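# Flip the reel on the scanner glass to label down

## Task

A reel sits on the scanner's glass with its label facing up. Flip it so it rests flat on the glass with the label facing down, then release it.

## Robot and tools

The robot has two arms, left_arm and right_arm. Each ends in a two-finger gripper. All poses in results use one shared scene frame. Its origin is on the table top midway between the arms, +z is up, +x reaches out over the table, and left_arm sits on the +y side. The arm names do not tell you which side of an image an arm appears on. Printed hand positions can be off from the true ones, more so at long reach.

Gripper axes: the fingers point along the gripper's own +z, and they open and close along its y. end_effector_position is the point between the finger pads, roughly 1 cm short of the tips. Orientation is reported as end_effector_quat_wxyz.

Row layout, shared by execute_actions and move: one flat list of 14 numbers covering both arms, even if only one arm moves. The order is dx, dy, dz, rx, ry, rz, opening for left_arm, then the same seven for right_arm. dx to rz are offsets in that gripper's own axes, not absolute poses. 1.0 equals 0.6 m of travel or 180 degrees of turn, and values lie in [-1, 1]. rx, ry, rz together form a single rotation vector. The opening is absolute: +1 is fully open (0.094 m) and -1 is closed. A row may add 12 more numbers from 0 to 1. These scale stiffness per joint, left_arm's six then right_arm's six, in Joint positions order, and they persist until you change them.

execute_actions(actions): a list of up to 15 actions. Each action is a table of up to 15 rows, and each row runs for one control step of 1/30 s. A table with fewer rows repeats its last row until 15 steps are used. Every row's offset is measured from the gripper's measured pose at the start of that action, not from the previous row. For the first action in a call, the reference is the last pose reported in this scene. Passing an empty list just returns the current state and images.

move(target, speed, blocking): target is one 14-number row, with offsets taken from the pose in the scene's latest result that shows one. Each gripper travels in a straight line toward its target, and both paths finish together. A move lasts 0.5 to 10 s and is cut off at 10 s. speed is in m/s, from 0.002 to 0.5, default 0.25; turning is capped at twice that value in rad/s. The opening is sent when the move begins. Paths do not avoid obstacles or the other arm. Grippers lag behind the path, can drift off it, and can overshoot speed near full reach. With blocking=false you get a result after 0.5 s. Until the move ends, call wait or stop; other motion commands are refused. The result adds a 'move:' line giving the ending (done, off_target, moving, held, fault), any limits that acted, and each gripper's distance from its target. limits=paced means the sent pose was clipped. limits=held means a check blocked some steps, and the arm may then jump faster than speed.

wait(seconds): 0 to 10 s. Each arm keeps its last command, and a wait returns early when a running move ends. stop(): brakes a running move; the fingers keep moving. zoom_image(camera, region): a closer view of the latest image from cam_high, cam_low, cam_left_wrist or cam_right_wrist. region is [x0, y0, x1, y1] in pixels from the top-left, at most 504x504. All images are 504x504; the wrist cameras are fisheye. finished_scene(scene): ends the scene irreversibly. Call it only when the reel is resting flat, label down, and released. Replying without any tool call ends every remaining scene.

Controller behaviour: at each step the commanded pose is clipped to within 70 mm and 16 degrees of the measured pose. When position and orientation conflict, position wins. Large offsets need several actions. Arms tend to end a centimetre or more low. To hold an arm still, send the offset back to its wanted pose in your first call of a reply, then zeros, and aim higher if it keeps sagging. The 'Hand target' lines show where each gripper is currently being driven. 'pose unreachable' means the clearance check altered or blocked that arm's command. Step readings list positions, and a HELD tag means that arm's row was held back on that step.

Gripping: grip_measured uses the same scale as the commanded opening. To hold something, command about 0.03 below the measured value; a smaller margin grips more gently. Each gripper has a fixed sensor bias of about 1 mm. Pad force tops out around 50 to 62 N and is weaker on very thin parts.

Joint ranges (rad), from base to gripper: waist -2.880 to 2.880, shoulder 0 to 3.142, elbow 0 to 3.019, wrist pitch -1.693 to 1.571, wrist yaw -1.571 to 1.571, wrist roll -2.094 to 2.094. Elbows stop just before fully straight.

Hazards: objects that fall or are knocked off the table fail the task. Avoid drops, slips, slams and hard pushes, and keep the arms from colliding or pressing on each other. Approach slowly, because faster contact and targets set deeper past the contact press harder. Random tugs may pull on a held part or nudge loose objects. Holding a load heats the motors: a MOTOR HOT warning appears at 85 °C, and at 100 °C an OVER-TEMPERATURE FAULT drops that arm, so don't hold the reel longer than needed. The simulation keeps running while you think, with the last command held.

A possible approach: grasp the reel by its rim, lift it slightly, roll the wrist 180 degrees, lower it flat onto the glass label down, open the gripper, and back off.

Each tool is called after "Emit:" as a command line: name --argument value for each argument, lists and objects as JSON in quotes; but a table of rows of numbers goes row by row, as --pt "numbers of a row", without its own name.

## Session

Emit:
execute_actions --actions '[]'

Scene clock: 0.00 s.
left_arm: end_effector_position=(+0.3579, +0.6091, +0.2627) grip_measured=+1.000 end_effector_quat_wxyz=(+0.439, -0.243, +0.858, -0.106) | right_arm: end_effector_position=(+0.4789, -0.2521, +0.2832) grip_measured=+1.000 end_effector_quat_wxyz=(+0.573, +0.422, +0.490, +0.504)
Joint positions: left_arm=[ 0.89   1.267  1.02  -0.578  0.633  0.056  0.094] | right_arm=[-0.125  1.189  0.425  0.928  0.031  1.428  0.094]
Joint velocities: left_arm=[-0.015  0.005  0.012  0.012  0.022 -0.007  0.   ] | right_arm=[ 0.005 -0.005  0.002 -0.012 -0.051 -0.051  0.   ]
Hand target (left_arm): +0.363, +0.615, +0.281; +0.454, -0.235, +0.854, -0.097
Hand target (right_arm): +0.483, -0.252, +0.300; +0.581, +0.413, +0.479, +0.512
Joint stiffness scale: left_arm=[1. 1. 1. 1. 1. 1.] | right_arm=[1. 1. 1. 1. 1. 1.]

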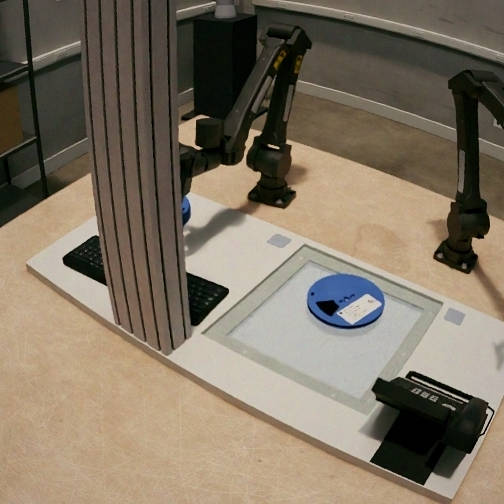

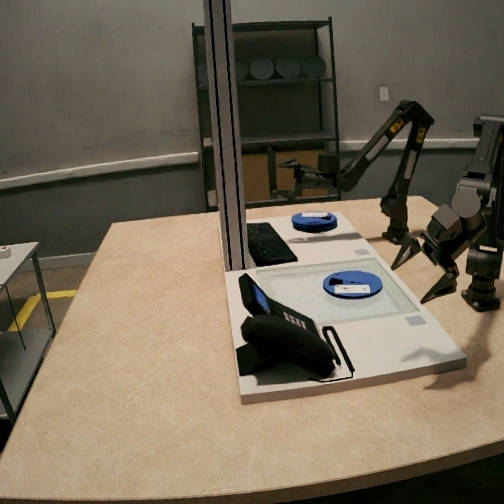

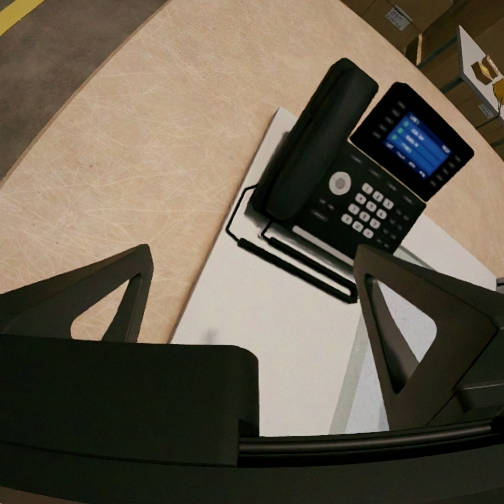

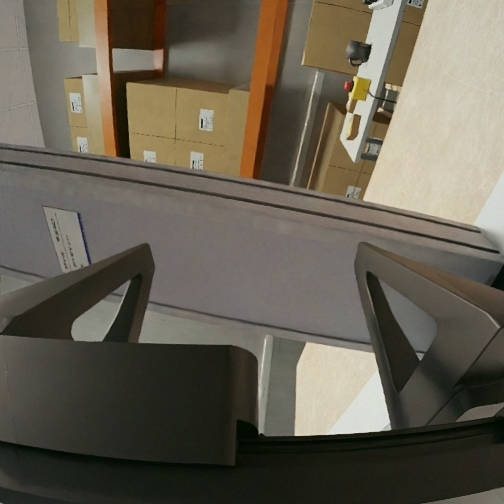

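Emit:
move --target '[0,0,0,0.262,0.284,0.726,1,-0.5,0.1,-0.2,0,0,0,1]' --speed 0.5

Scene clock: 5.23 s.
left_arm: end_effector_position=(+0.3443, +0.6031, +0.2406) grip_measured=+1.000 end_effector_quat_wxyz=(-0.095, +0.669, +0.736, -0.031) | right_arm: end_effector_position=(+0.3484, -0.5280, +0.3409) grip_measured=+1.000 end_effector_quat_wxyz=(+0.558, +0.436, +0.499, +0.499)
Joint positions: left_arm=[ 0.631  1.67   1.623 -1.628 -0.171  2.071  0.094] | right_arm=[-1.189  1.095  0.559  0.771 -1.021  1.647  0.094]
Joint velocities: left_arm=[-0.015 -0.024  0.027 -0.027 -0.037 -0.066  0.   ] | right_arm=[ 0.005 -0.005 -0.012 -0.007 -0.081 -0.022  0.   ]
Hand target (left_arm): +0.358, +0.607, +0.259; -0.092, +0.678, +0.729, -0.010
Hand target (right_arm): +0.350, -0.537, +0.366; +0.575, +0.418, +0.499, +0.495
Off the commanded pose (left_arm): 0.027 m, 30 deg; orientation clipped at the last step of the last action.
Off the commanded pose (right_arm): 0.026 m, 3 deg.
Joint stiffness scale: left_arm=[1. 1. 1. 1. 1. 1.] | right_arm=[1. 1. 1. 1. 1. 1.]
joint sent to its limit (left arm) — the command would take joint 6 (wrist roll) past its upper limit, so that joint was sent only as far as its limit.
move: off_target (left_arm, right_arm); limits=paced

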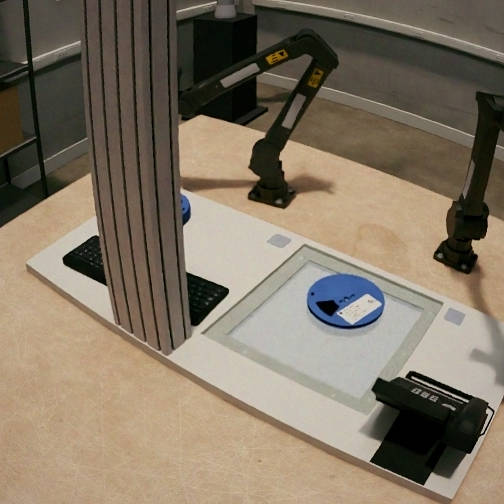

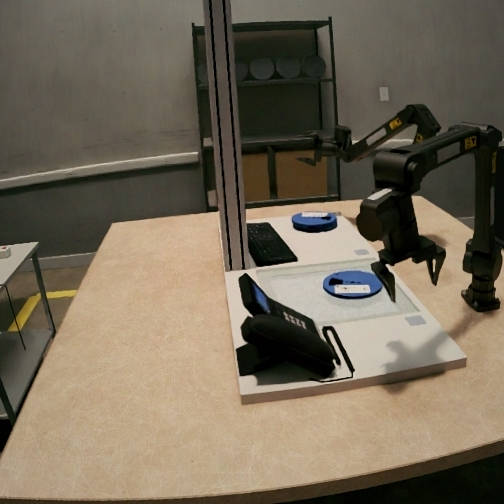

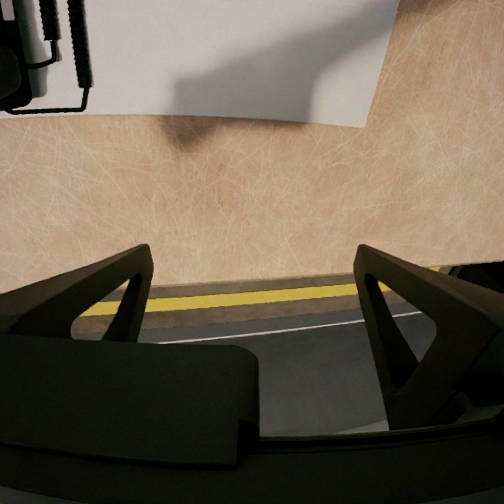

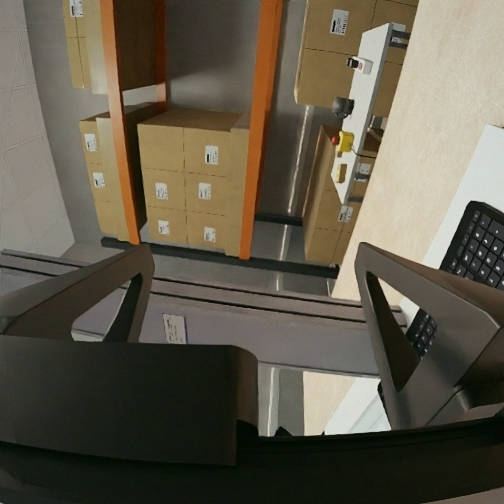

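Emit:
move --target '[-0.627,0.027,0.17,-0.062,-0.017,0.155,1,0,0,0,0,0,0,1]' --speed 0.4

Scene clock: 7.67 s.
left_arm: end_effector_position=(+0.3703, +0.2298, +0.1065) grip_measured=+1.000 end_effector_quat_wxyz=(+0.006, +0.840, +0.543, -0.006) | right_arm: end_effector_position=(+0.3480, -0.5274, +0.3386) grip_measured=+1.000 end_effector_quat_wxyz=(+0.557, +0.438, +0.499, +0.499)
Joint positions: left_arm=[-0.148  1.512  1.079 -1.138  0.017  1.819  0.094] | right_arm=[-1.189  1.095  0.554  0.771 -1.021  1.648  0.094]
Joint velocities: left_arm=[-0.005 -0.005 -0.007 -0.002 -0.037 -0.095  0.   ] | right_arm=[ 0.005  0.005  0.007 -0.017 -0.037 -0.007  0.   ]
Hand target (left_arm): +0.371, +0.234, +0.104; +0.007, +0.832, +0.555, -0.004
Hand target (right_arm): +0.348, -0.528, +0.341; +0.558, +0.436, +0.499, +0.499
Off the commanded pose (left_arm): 0.012 m, 2 deg.
Off the commanded pose (right_arm): 0.002 m, 0 deg.
Joint stiffness scale: left_arm=[1. 1. 1. 1. 1. 1.] | right_arm=[1. 1. 1. 1. 1. 1.]
move: off_target (left_arm)

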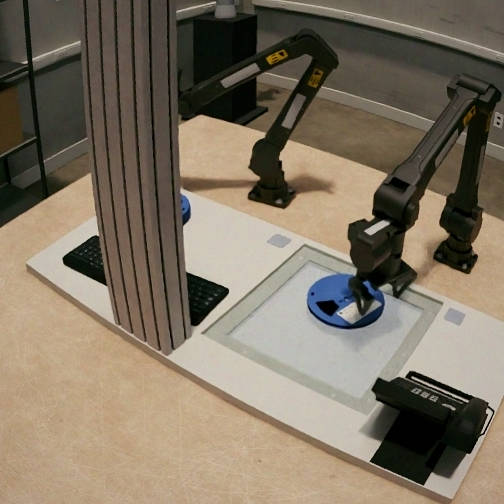

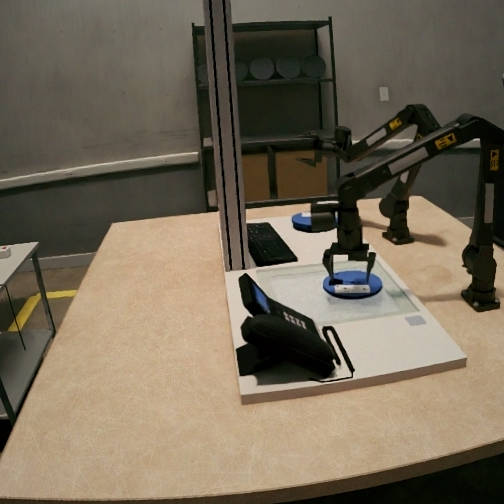

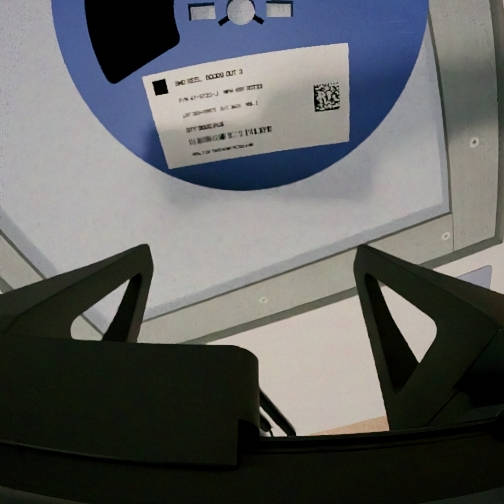

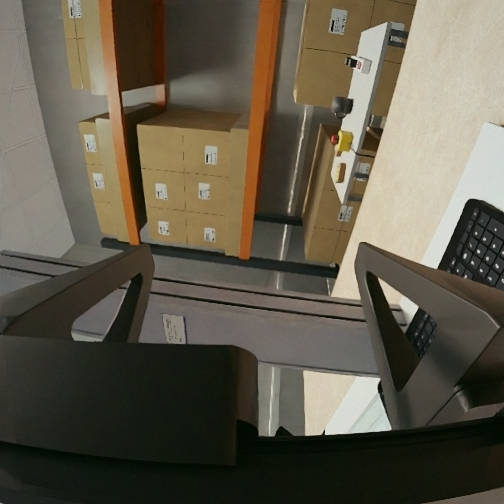

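Emit:
move --target '[0.035,0.015,0.1,0,0,0,1,0,0,0,0,0,0,1]' --speed 0.08

Emit:
move --target '[-0.65,0.02,0.0,0,0,0,1,0,0,0,0,0,0,1]' --speed 0.1

Scene clock: 11.07 s.
left_arm: end_effector_position=(+0.3857, +0.2405, +0.0477) grip_measured=+1.000 end_effector_quat_wxyz=(+0.005, +0.838, +0.546, -0.007) | right_arm: end_effector_position=(+0.3476, -0.5268, +0.3364) grip_measured=+1.000 end_effector_quat_wxyz=(+0.555, +0.439, +0.499, +0.500)
Joint positions: left_arm=[-0.117  1.626  1.039 -0.988  0.017  1.843  0.094] | right_arm=[-1.189  1.095  0.549  0.771 -1.021  1.648  0.094]
Joint velocities: left_arm=[-0.005 -0.005 -0.012  0.012 -0.037 -0.022  0.   ] | right_arm=[-0.005 -0.015 -0.012 -0.032  0.007 -0.007  0.   ]
Hand target (left_arm): +0.387, +0.245, +0.046; +0.006, +0.840, +0.543, -0.005
Hand target (right_arm): +0.348, -0.527, +0.339; +0.557, +0.438, +0.499, +0.499
Off the commanded pose (left_arm): 0.004 m, 0 deg.
Off the commanded pose (right_arm): 0.002 m, 0 deg.
Joint stiffness scale: left_arm=[1. 1. 1. 1. 1. 1.] | right_arm=[1. 1. 1. 1. 1. 1.]
move: done

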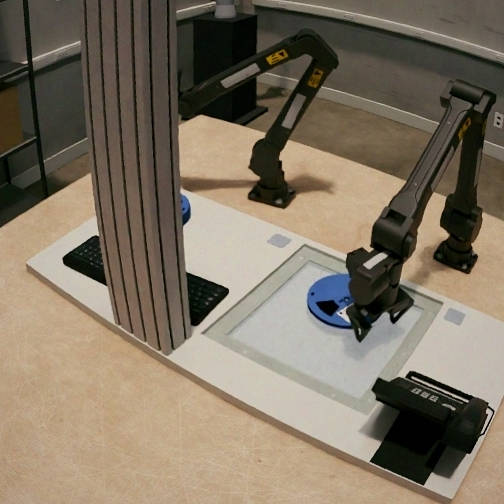

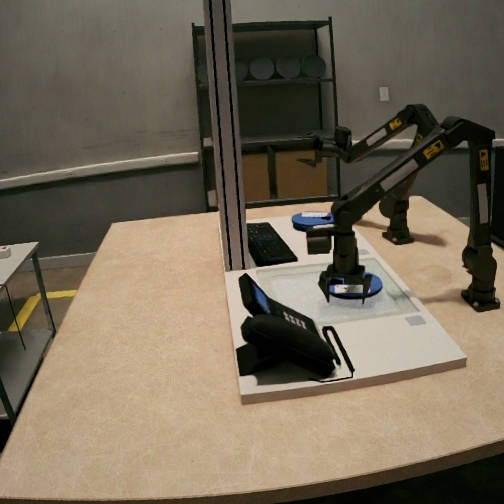

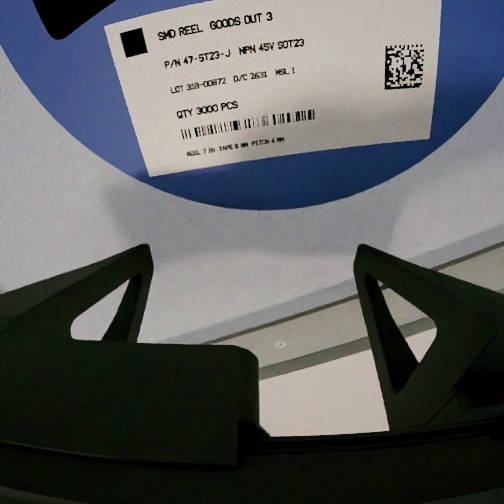

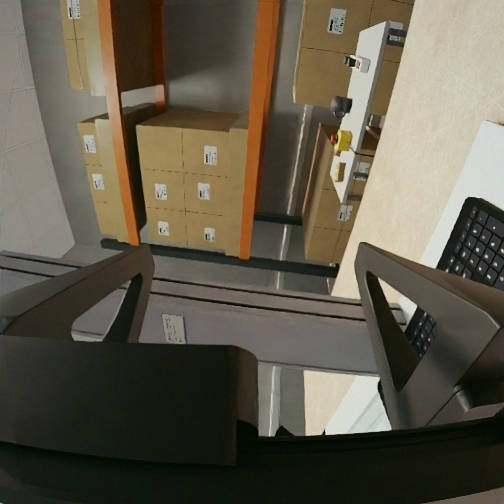

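Scene clock: 15.33 s.
left_arm: end_effector_position=(+0.2271, -0.1084, +0.0481) grip_measured=+1.000 end_effector_quat_wxyz=(-0.003, +0.841, +0.541, -0.013) | right_arm: end_effector_position=(+0.3472, -0.5261, +0.3342) grip_measured=+1.000 end_effector_quat_wxyz=(+0.554, +0.441, +0.498, +0.500)
Joint positions: left_arm=[-0.966  1.769  1.235 -1.043  0.026  1.005  0.094] | right_arm=[-1.189  1.095  0.545  0.771 -1.021  1.648  0.094]
Joint velocities: left_arm=[-0.015 -0.005 -0.007 -0.002  0.022  0.007  0.   ] | right_arm=[-0.015 -0.005  0.012 -0.002  0.007  0.022  0.   ]
Hand target (left_arm): +0.232, -0.125, +0.056; +0.007, +0.838, +0.546, -0.016
Hand target (right_arm): +0.348, -0.527, +0.336; +0.555, +0.439, +0.499, +0.500
Off the commanded pose (left_arm): 0.019 m, 1 deg.
Off the commanded pose (right_arm): 0.002 m, 0 deg.
Joint stiffness scale: left_arm=[1. 1. 1. 1. 1. 1.] | right_arm=[1. 1. 1. 1. 1. 1.]
move: off_target (left_arm)

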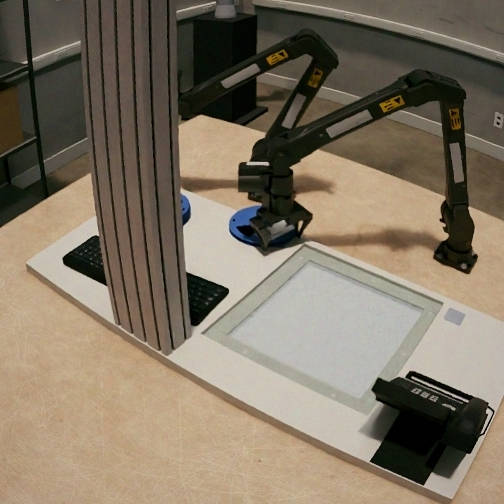

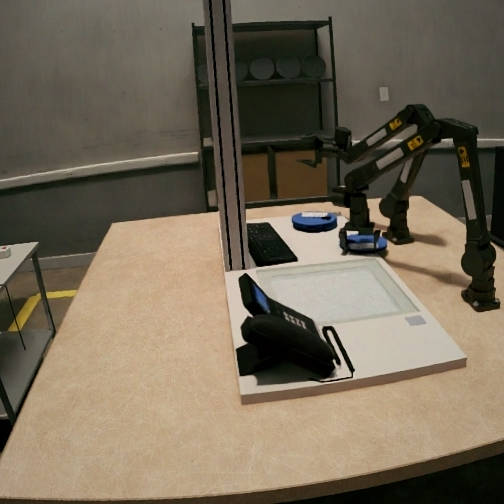

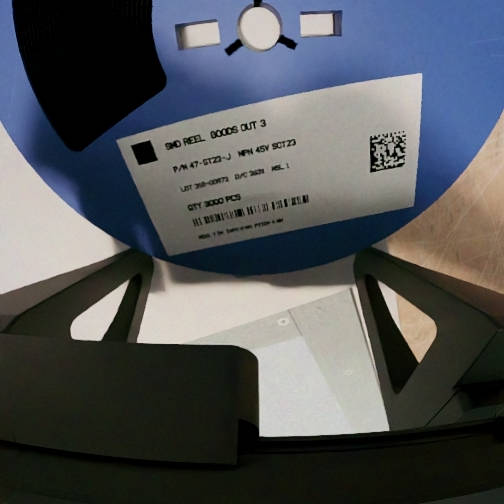

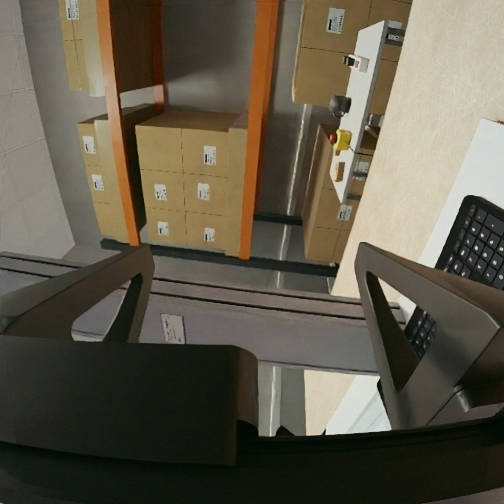

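Emit:
move --target '[0.02,0,-0.12,0,0,0,1,0,0,0,0,0,0,1]' --speed 0.15

Emit:
move --target '[-0.056,-0.205,0,0,0,-0.28,-0.2,0,0,0,0,0,0,1]' --speed 0.3

Emit:
move --target '[0,0,0,0,-0.4,0,-0.2,0,0,0,0,0,0,1]' --speed 0.4

Emit:
move --target '[0,0,0,0,0,0.5,-0.2,0,0,0,0,0,0,1]' --speed 0.4

Scene clock: 17.47 s.
left_arm: end_effector_position=(+0.2208, -0.0855, +0.1015) grip_measured=+1.000 end_effector_quat_wxyz=(-0.025, +0.838, +0.545, -0.013) | right_arm: end_effector_position=(+0.3469, -0.5255, +0.3319) grip_measured=+1.000 end_effector_quat_wxyz=(+0.552, +0.443, +0.498, +0.501)
Joint positions: left_arm=[-0.95   1.679  1.267 -1.21   0.026  1.013  0.094] | right_arm=[-1.189  1.095  0.54   0.771 -1.021  1.648  0.094]
Joint velocities: left_arm=[-0.005 -0.024 -0.012 -0.017 -0.007 -0.007  0.   ] | right_arm=[-0.005  0.005  0.007  0.007 -0.051  0.007  0.   ]
Hand target (left_arm): +0.234, -0.097, +0.121; -0.003, +0.841, +0.541, -0.012
Hand target (right_arm): +0.347, -0.526, +0.334; +0.554, +0.441, +0.498, +0.500
Off the commanded pose (left_arm): 0.025 m, 3 deg.
Off the commanded pose (right_arm): 0.002 m, 0 deg.
Joint stiffness scale: left_arm=[1. 1. 1. 1. 1. 1.] | right_arm=[1. 1. 1. 1. 1. 1.]
move: off_target (left_arm)

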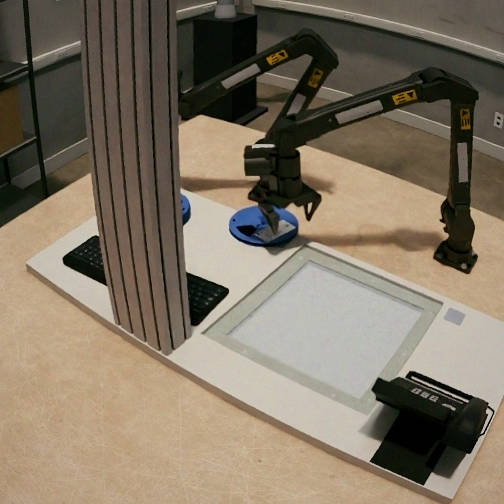

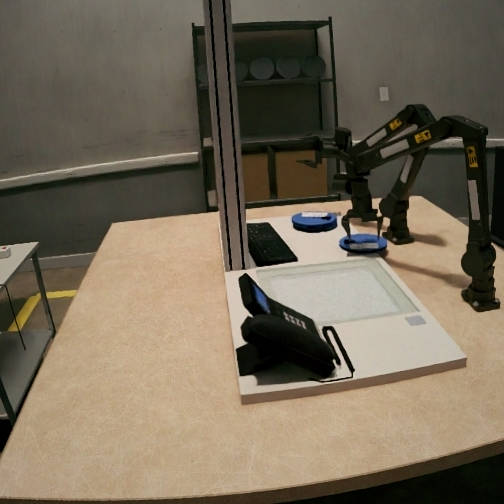

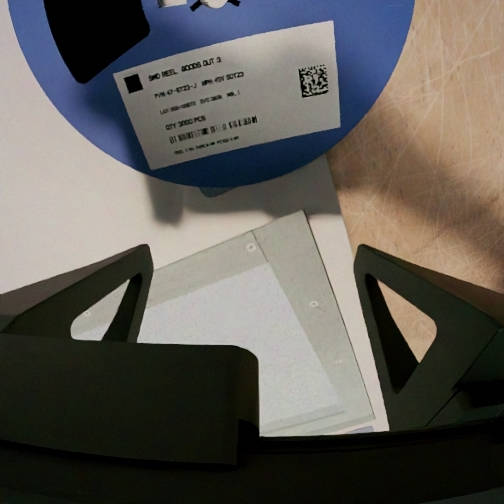

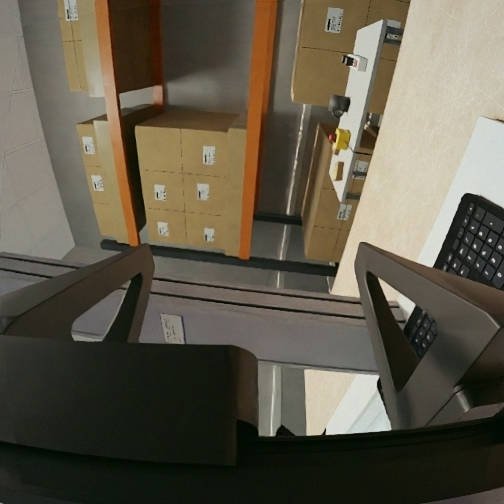

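Scene clock: 19.60 s.
left_arm: end_effector_position=(+0.0955, -0.0649, +0.1062) grip_measured=-0.198 end_effector_quat_wxyz=(-0.039, +0.531, +0.846, +0.001) | right_arm: end_effector_position=(+0.3465, -0.5249, +0.3299) grip_measured=+1.000 end_effector_quat_wxyz=(+0.551, +0.444, +0.498, +0.501)
Joint positions: left_arm=[-1.18   1.499  1.061 -1.197  0.045 -0.084  0.038] | right_arm=[-1.189  1.095  0.536  0.771 -1.021  1.648  0.094]
Joint velocities: left_arm=[-0.015 -0.005  0.002  0.002  0.066 -0.066 -0.001] | right_arm=[-0.005  0.005  0.002 -0.032 -0.007  0.051  0.   ]
Hand target (left_arm): +0.093, -0.066, +0.110; -0.030, +0.527, +0.850, -0.003
Hand target (right_arm): +0.347, -0.526, +0.332; +0.553, +0.443, +0.498, +0.501
Off the commanded pose (left_arm): 0.003 m, 1 deg.
Off the commanded pose (right_arm): 0.002 m, 0 deg.
Joint stiffness scale: left_arm=[1. 1. 1. 1. 1. 1.] | right_arm=[1. 1. 1. 1. 1. 1.]
move: done

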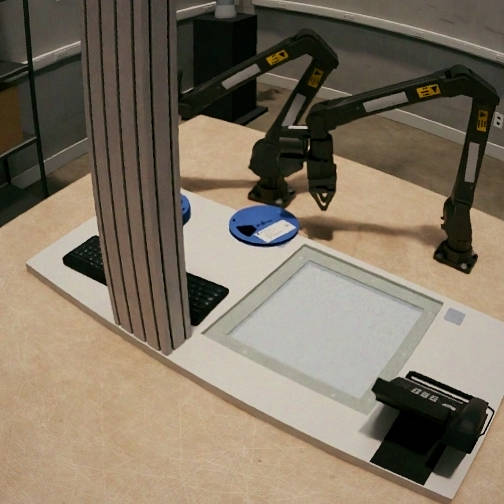

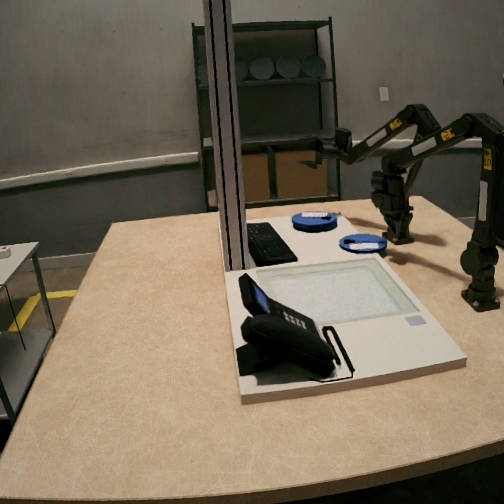

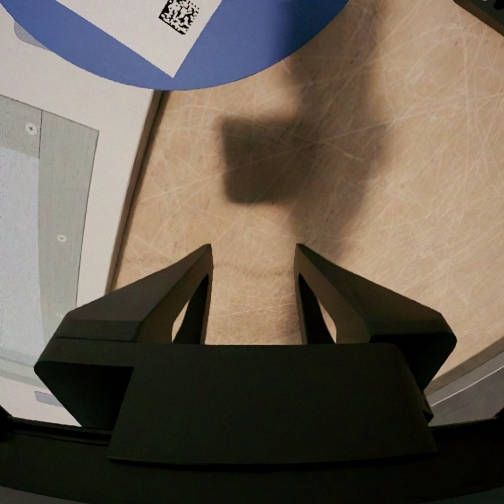

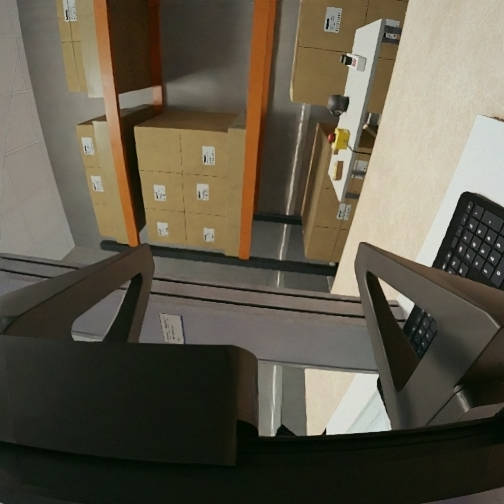

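Scene clock: 21.77 s.
left_arm: end_effector_position=(+0.0983, -0.0628, +0.1071) grip_measured=-0.198 end_effector_quat_wxyz=(+0.459, +0.429, +0.713, -0.311) | right_arm: end_effector_position=(+0.3461, -0.5242, +0.3277) grip_measured=+1.000 end_effector_quat_wxyz=(+0.550, +0.446, +0.497, +0.502)
Joint positions: left_arm=[-1.244  1.159  0.244  0.517 -0.123 -0.105  0.038] | right_arm=[-1.189  1.095  0.531  0.771 -1.021  1.648  0.094]
Joint velocities: left_arm=[-0.015 -0.005 -0.012 -0.007  0.081 -0.022 -0.001] | right_arm=[-0.005  0.005  0.002 -0.017  0.022 -0.037  0.   ]
Hand target (left_arm): +0.095, -0.064, +0.109; +0.463, +0.432, +0.707, -0.316
Hand target (right_arm): +0.346, -0.525, +0.330; +0.551, +0.444, +0.498, +0.501
Off the commanded pose (left_arm): 0.004 m, 1 deg.
Off the commanded pose (right_arm): 0.002 m, 0 deg.
Joint stiffness scale: left_arm=[1. 1. 1. 1. 1. 1.] | right_arm=[1. 1. 1. 1. 1. 1.]
move: done

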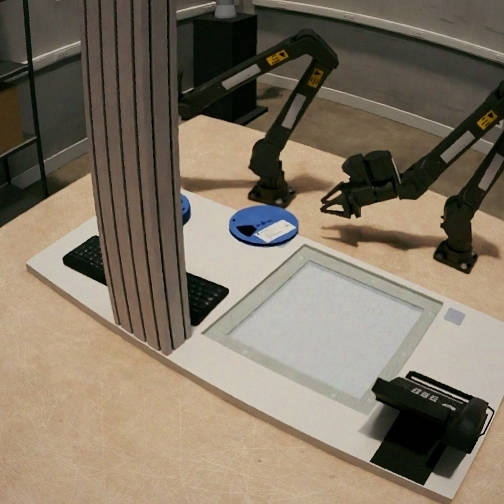

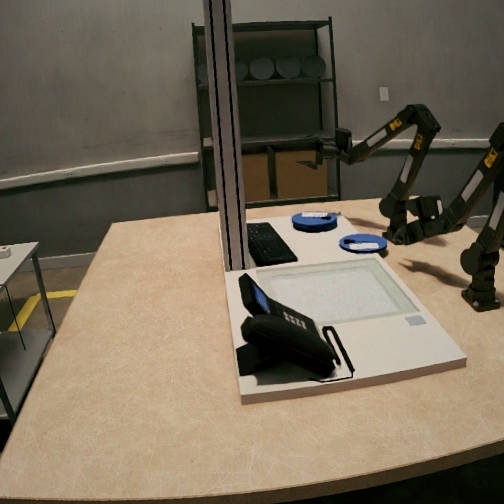

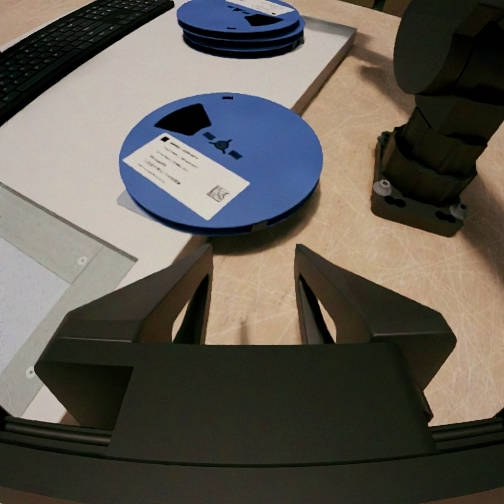

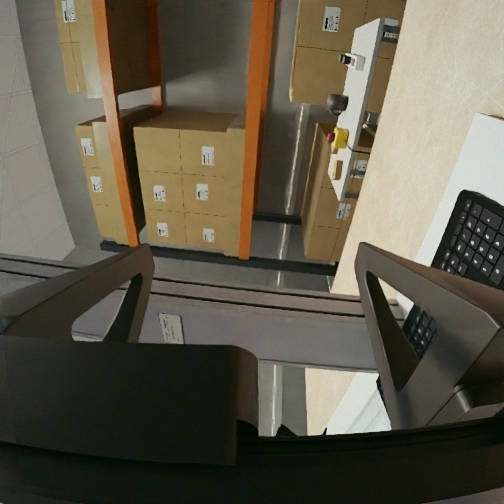

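Scene clock: 24.40 s.
left_arm: end_effector_position=(+0.0985, -0.0627, +0.1072) grip_measured=-0.198 end_effector_quat_wxyz=(+0.546, +0.806, +0.208, +0.100) | right_arm: end_effector_position=(+0.3457, -0.5236, +0.3255) grip_measured=+1.000 end_effector_quat_wxyz=(+0.548, +0.448, +0.497, +0.502)
Joint positions: left_arm=[-1.244  1.159  0.244  0.517 -0.124  1.448  0.038] | right_arm=[-1.189  1.095  0.527  0.771 -1.021  1.648  0.094]
Joint velocities: left_arm=[-0.005 -0.005 -0.002  0.012  0.007 -0.051  0.002] | right_arm=[ 0.005 -0.015 -0.002 -0.002  0.007 -0.007  0.   ]
Hand target (left_arm): +0.098, -0.063, +0.107; +0.545, +0.808, +0.200, +0.105
Hand target (right_arm): +0.346, -0.524, +0.328; +0.550, +0.446, +0.497, +0.502
Off the commanded pose (left_arm): 0.000 m, 1 deg.
Off the commanded pose (right_arm): 0.002 m, 0 deg.
Joint stiffness scale: left_arm=[1. 1. 1. 1. 1. 1.] | right_arm=[1. 1. 1. 1. 1. 1.]
move: done

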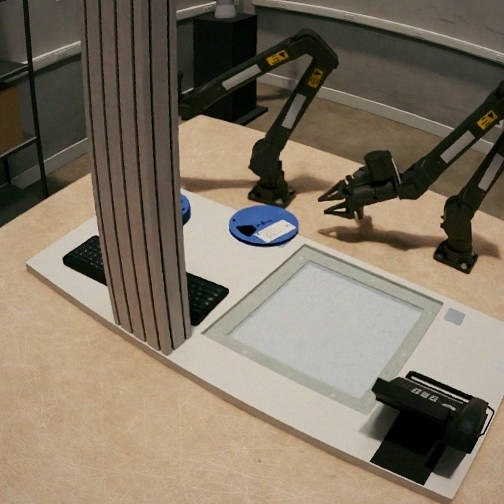

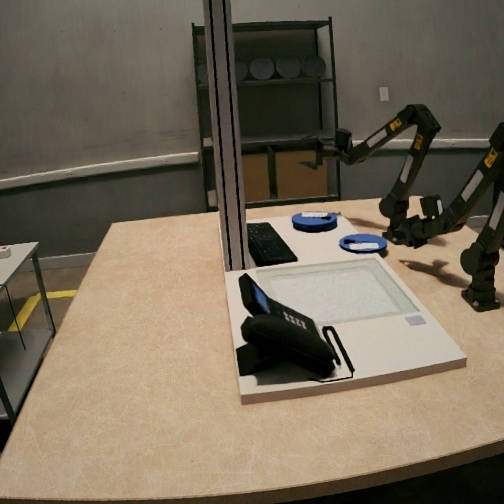

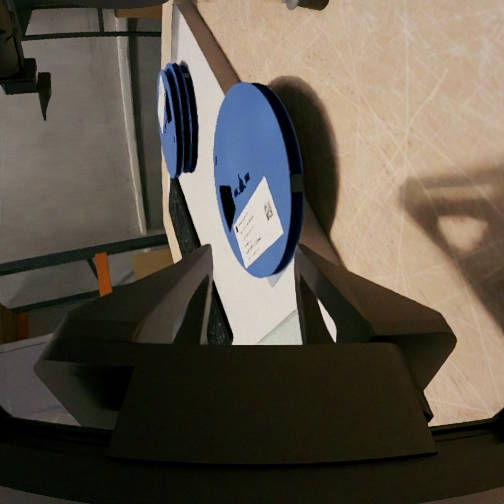

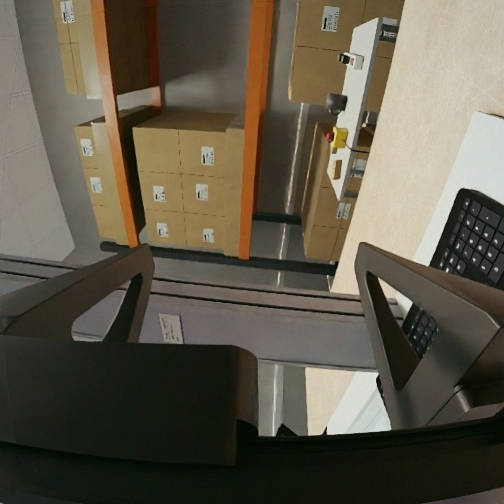

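Emit:
move --target '[0,-0.08,0.07,0,0,0.02,-0.2,0,0,0,0,0,0,1]' --speed 0.1

Emit:
move --target '[0,0.08,0.147,0,0,0,-0.2,0,0,0,0,0,0,1]' --speed 0.06

Emit:
zoom_image --camera "cam_high" --region '[180,150,400,290]'

Scene clock: 26.37 s.
left_arm: end_effector_position=(+0.1025, -0.0754, +0.0354) grip_measured=-0.198 end_effector_quat_wxyz=(+0.529, +0.819, +0.191, +0.112) | right_arm: end_effector_position=(+0.3453, -0.5229, +0.3235) grip_measured=+1.000 end_effector_quat_wxyz=(+0.547, +0.449, +0.497, +0.502)
Joint positions: left_arm=[-1.244  1.576  0.244  0.9   -0.124  1.493  0.038] | right_arm=[-1.189  1.095  0.523  0.771 -1.021  1.648  0.094]
Joint velocities: left_arm=[-0.015 -0.005 -0.017  0.007  0.007 -0.007  0.001] | right_arm=[-0.005 -0.005  0.002 -0.002 -0.022 -0.066  0.   ]
Hand target (left_arm): +0.104, -0.082, +0.044; +0.542, +0.812, +0.183, +0.117
Hand target (right_arm): +0.346, -0.524, +0.326; +0.548, +0.448, +0.497, +0.502
Off the commanded pose (left_arm): 0.014 m, 2 deg.
Off the commanded pose (right_arm): 0.002 m, 0 deg.
Joint stiffness scale: left_arm=[1. 1. 1. 1. 1. 1.] | right_arm=[1. 1. 1. 1. 1. 1.]
move: off_target (left_arm)

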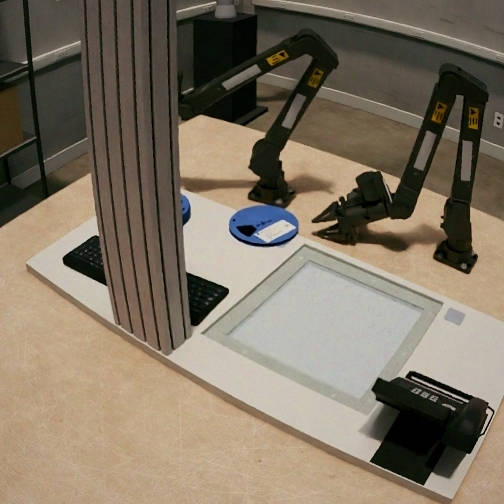

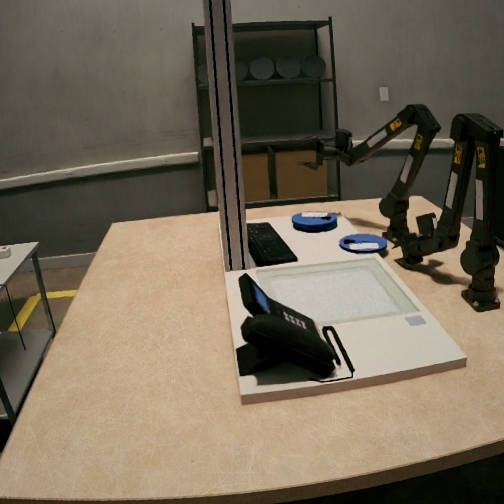

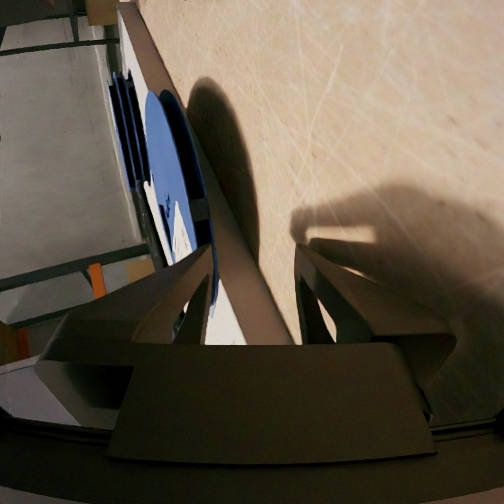

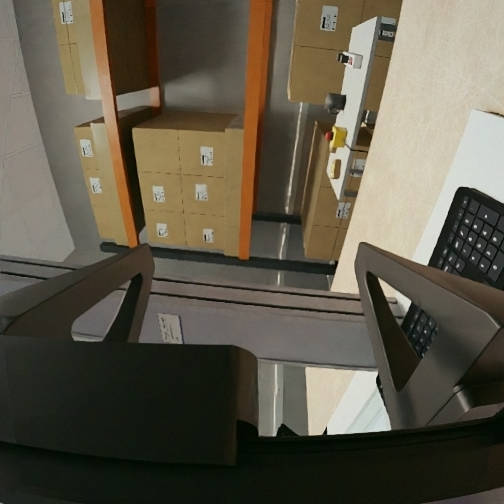

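Scene clock: 28.37 s.
left_arm: end_effector_position=(+0.1357, -0.1543, +0.0347) grip_measured=-0.198 end_effector_quat_wxyz=(+0.523, +0.824, +0.192, +0.105) | right_arm: end_effector_position=(+0.3449, -0.5223, +0.3213) grip_measured=+1.000 end_effector_quat_wxyz=(+0.545, +0.451, +0.496, +0.503)
Joint positions: left_arm=[-1.214  1.69   0.48   0.761 -0.088  1.497  0.038] | right_arm=[-1.189  1.095  0.518  0.771 -1.021  1.648  0.094]
Joint velocities: left_arm=[-0.015  0.005 -0.002 -0.012 -0.007 -0.037  0.001] | right_arm=[ 0.005 -0.005 -0.022 -0.012  0.037 -0.051  0.   ]
Hand target (left_arm): +0.146, -0.165, +0.042; +0.529, +0.819, +0.190, +0.112
Hand target (right_arm): +0.345, -0.523, +0.323; +0.547, +0.449, +0.497, +0.502
Off the commanded pose (left_arm): 0.017 m, 1 deg.
Off the commanded pose (right_arm): 0.002 m, 0 deg.
Joint stiffness scale: left_arm=[1. 1. 1. 1. 1. 1.] | right_arm=[1. 1. 1. 1. 1. 1.]
move: off_target (left_arm)

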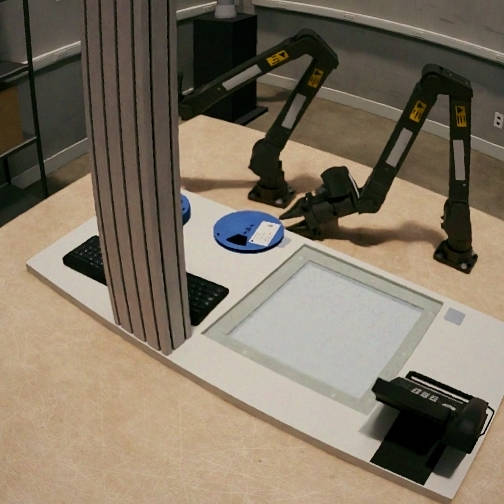

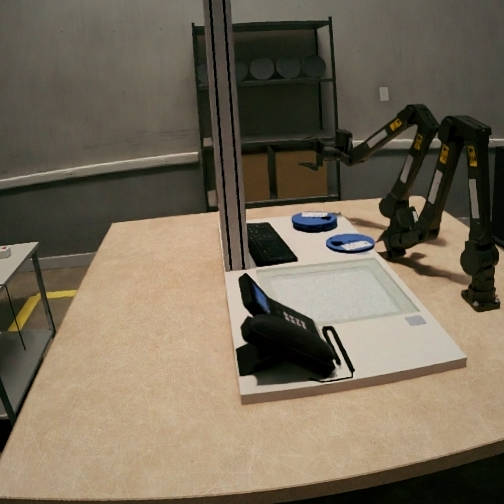

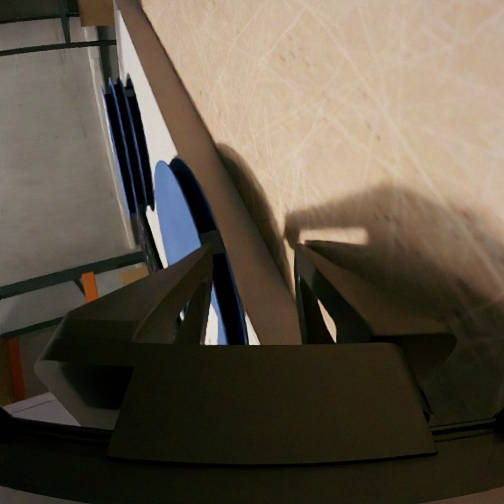

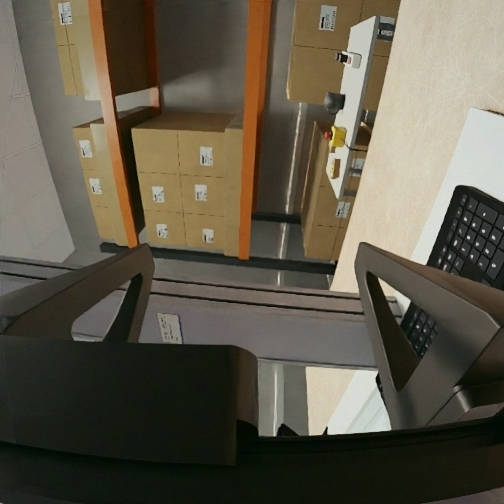

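Region (180, 150, 400, 290) of cam_high's 504x504 image, scaled by 2.291, with more detail than that image has; it fills the top 321 rows of this view, and the rest is white.

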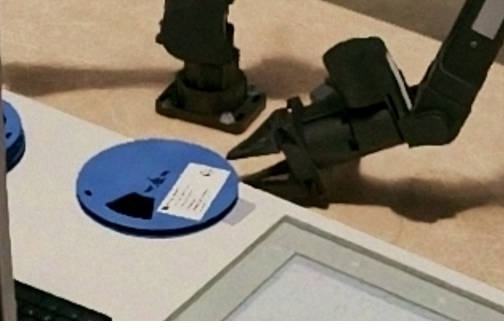

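Emit:
move --target '[0,0.12,-0.06,0,0,0,-1,0,0,0,0,0,0,1]' --speed 0.15

Emit:
move --target '[0.33,0.075,0.13,0,0,0,-1,0,0,0,0,0,0,1]' --speed 0.2

Scene clock: 30.67 s.
left_arm: end_effector_position=(+0.1297, -0.1372, +0.0991) grip_measured=-0.985 end_effector_quat_wxyz=(+0.507, +0.834, +0.193, +0.103) | right_arm: end_effector_position=(+0.3445, -0.5216, +0.3192) grip_measured=+1.000 end_effector_quat_wxyz=(+0.544, +0.452, +0.496, +0.503)
Joint positions: left_arm=[-1.214  1.391  0.48   0.425 -0.087  1.497  0.001] | right_arm=[-1.189  1.095  0.514  0.771 -1.021  1.648  0.094]
Joint velocities: left_arm=[-0.015 -0.015  0.002  0.007 -0.022 -0.081 -0.001] | right_arm=[-0.015  0.015  0.002 -0.027 -0.037 -0.037  0.   ]
Hand target (left_arm): +0.136, -0.152, +0.118; +0.523, +0.824, +0.192, +0.105
Hand target (right_arm): +0.345, -0.522, +0.321; +0.545, +0.451, +0.496, +0.503
Off the commanded pose (left_arm): 0.023 m, 2 deg.
Off the commanded pose (right_arm): 0.002 m, 0 deg.
Joint stiffness scale: left_arm=[1. 1. 1. 1. 1. 1.] | right_arm=[1. 1. 1. 1. 1. 1.]
move: off_target (left_arm)

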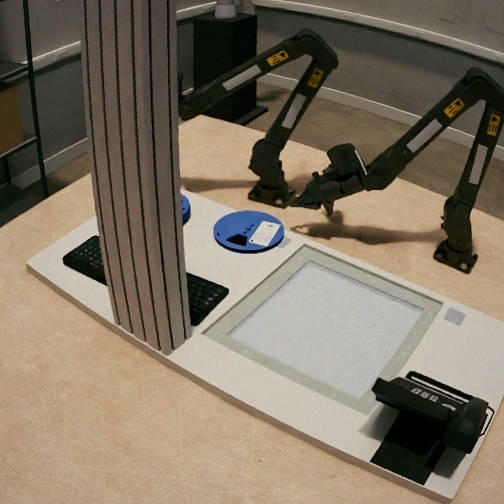

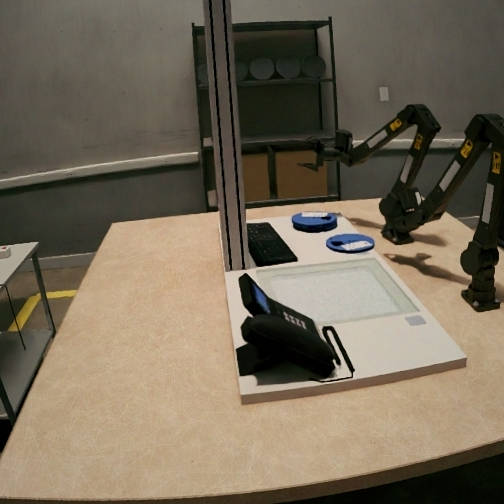

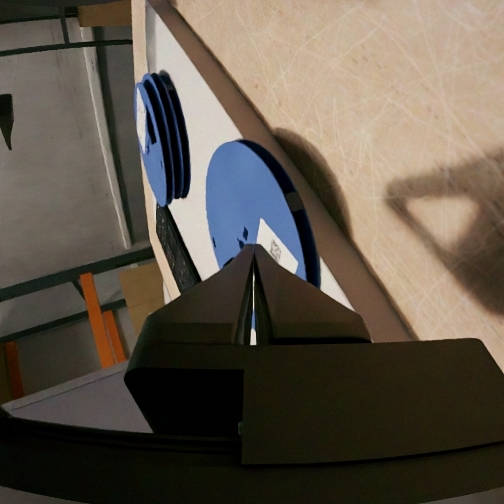

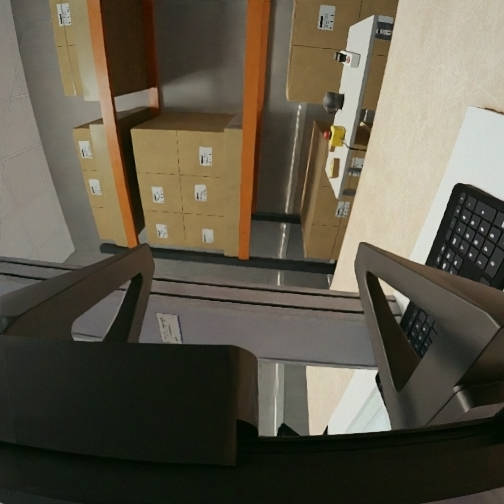

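Scene clock: 32.17 s.
left_arm: end_effector_position=(+0.3374, -0.1200, +0.0835) grip_measured=-0.985 end_effector_quat_wxyz=(+0.495, +0.839, +0.204, +0.096) | right_arm: end_effector_position=(+0.3441, -0.5210, +0.3172) grip_measured=+1.000 end_effector_quat_wxyz=(+0.543, +0.454, +0.496, +0.504)
Joint positions: left_arm=[-0.719  1.652  0.766  0.338  0.342  1.726  0.001] | right_arm=[-1.189  1.095  0.51   0.771 -1.021  1.648  0.094]
Joint velocities: left_arm=[-0.005  0.005 -0.012 -0.007 -0.051 -0.037  0.   ] | right_arm=[ 0.005 -0.015  0.002  0.002  0.037 -0.007  0.   ]
Hand target (left_arm): +0.349, -0.131, +0.099; +0.506, +0.834, +0.191, +0.107
Hand target (right_arm): +0.344, -0.522, +0.319; +0.544, +0.452, +0.496, +0.503
Off the commanded pose (left_arm): 0.022 m, 2 deg.
Off the commanded pose (right_arm): 0.002 m, 0 deg.
Joint stiffness scale: left_arm=[1. 1. 1. 1. 1. 1.] | right_arm=[1. 1. 1. 1. 1. 1.]
move: off_target (left_arm)

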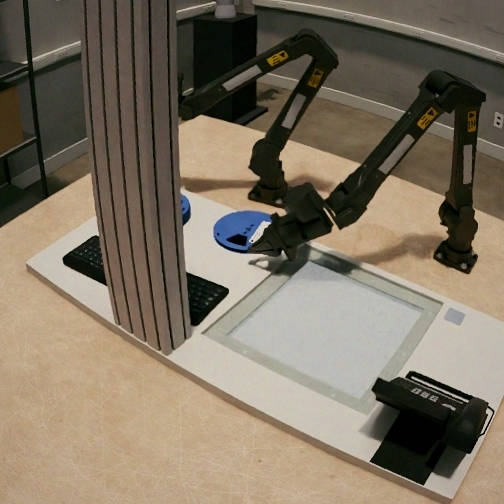

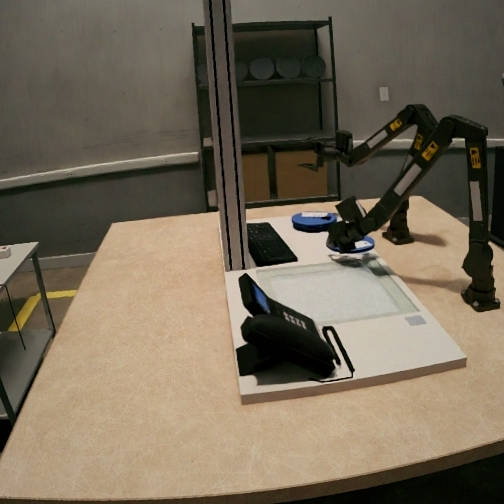

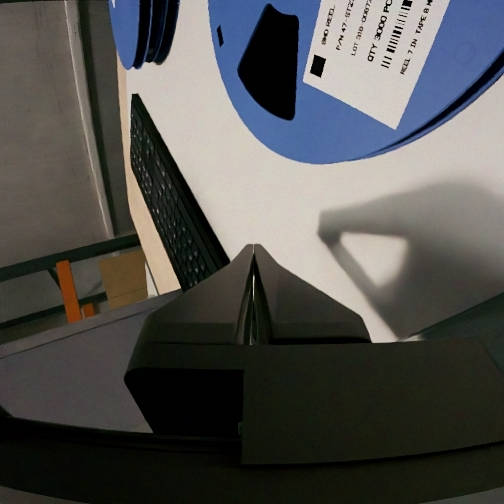

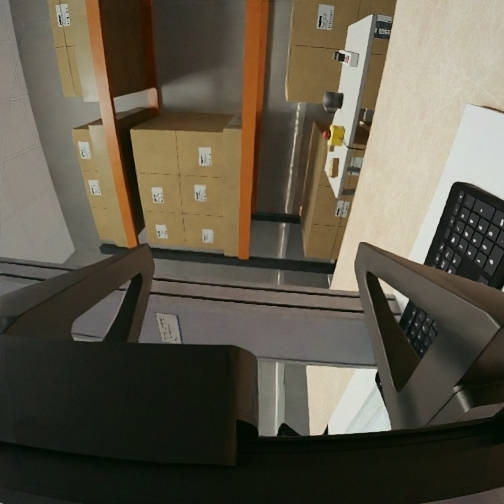

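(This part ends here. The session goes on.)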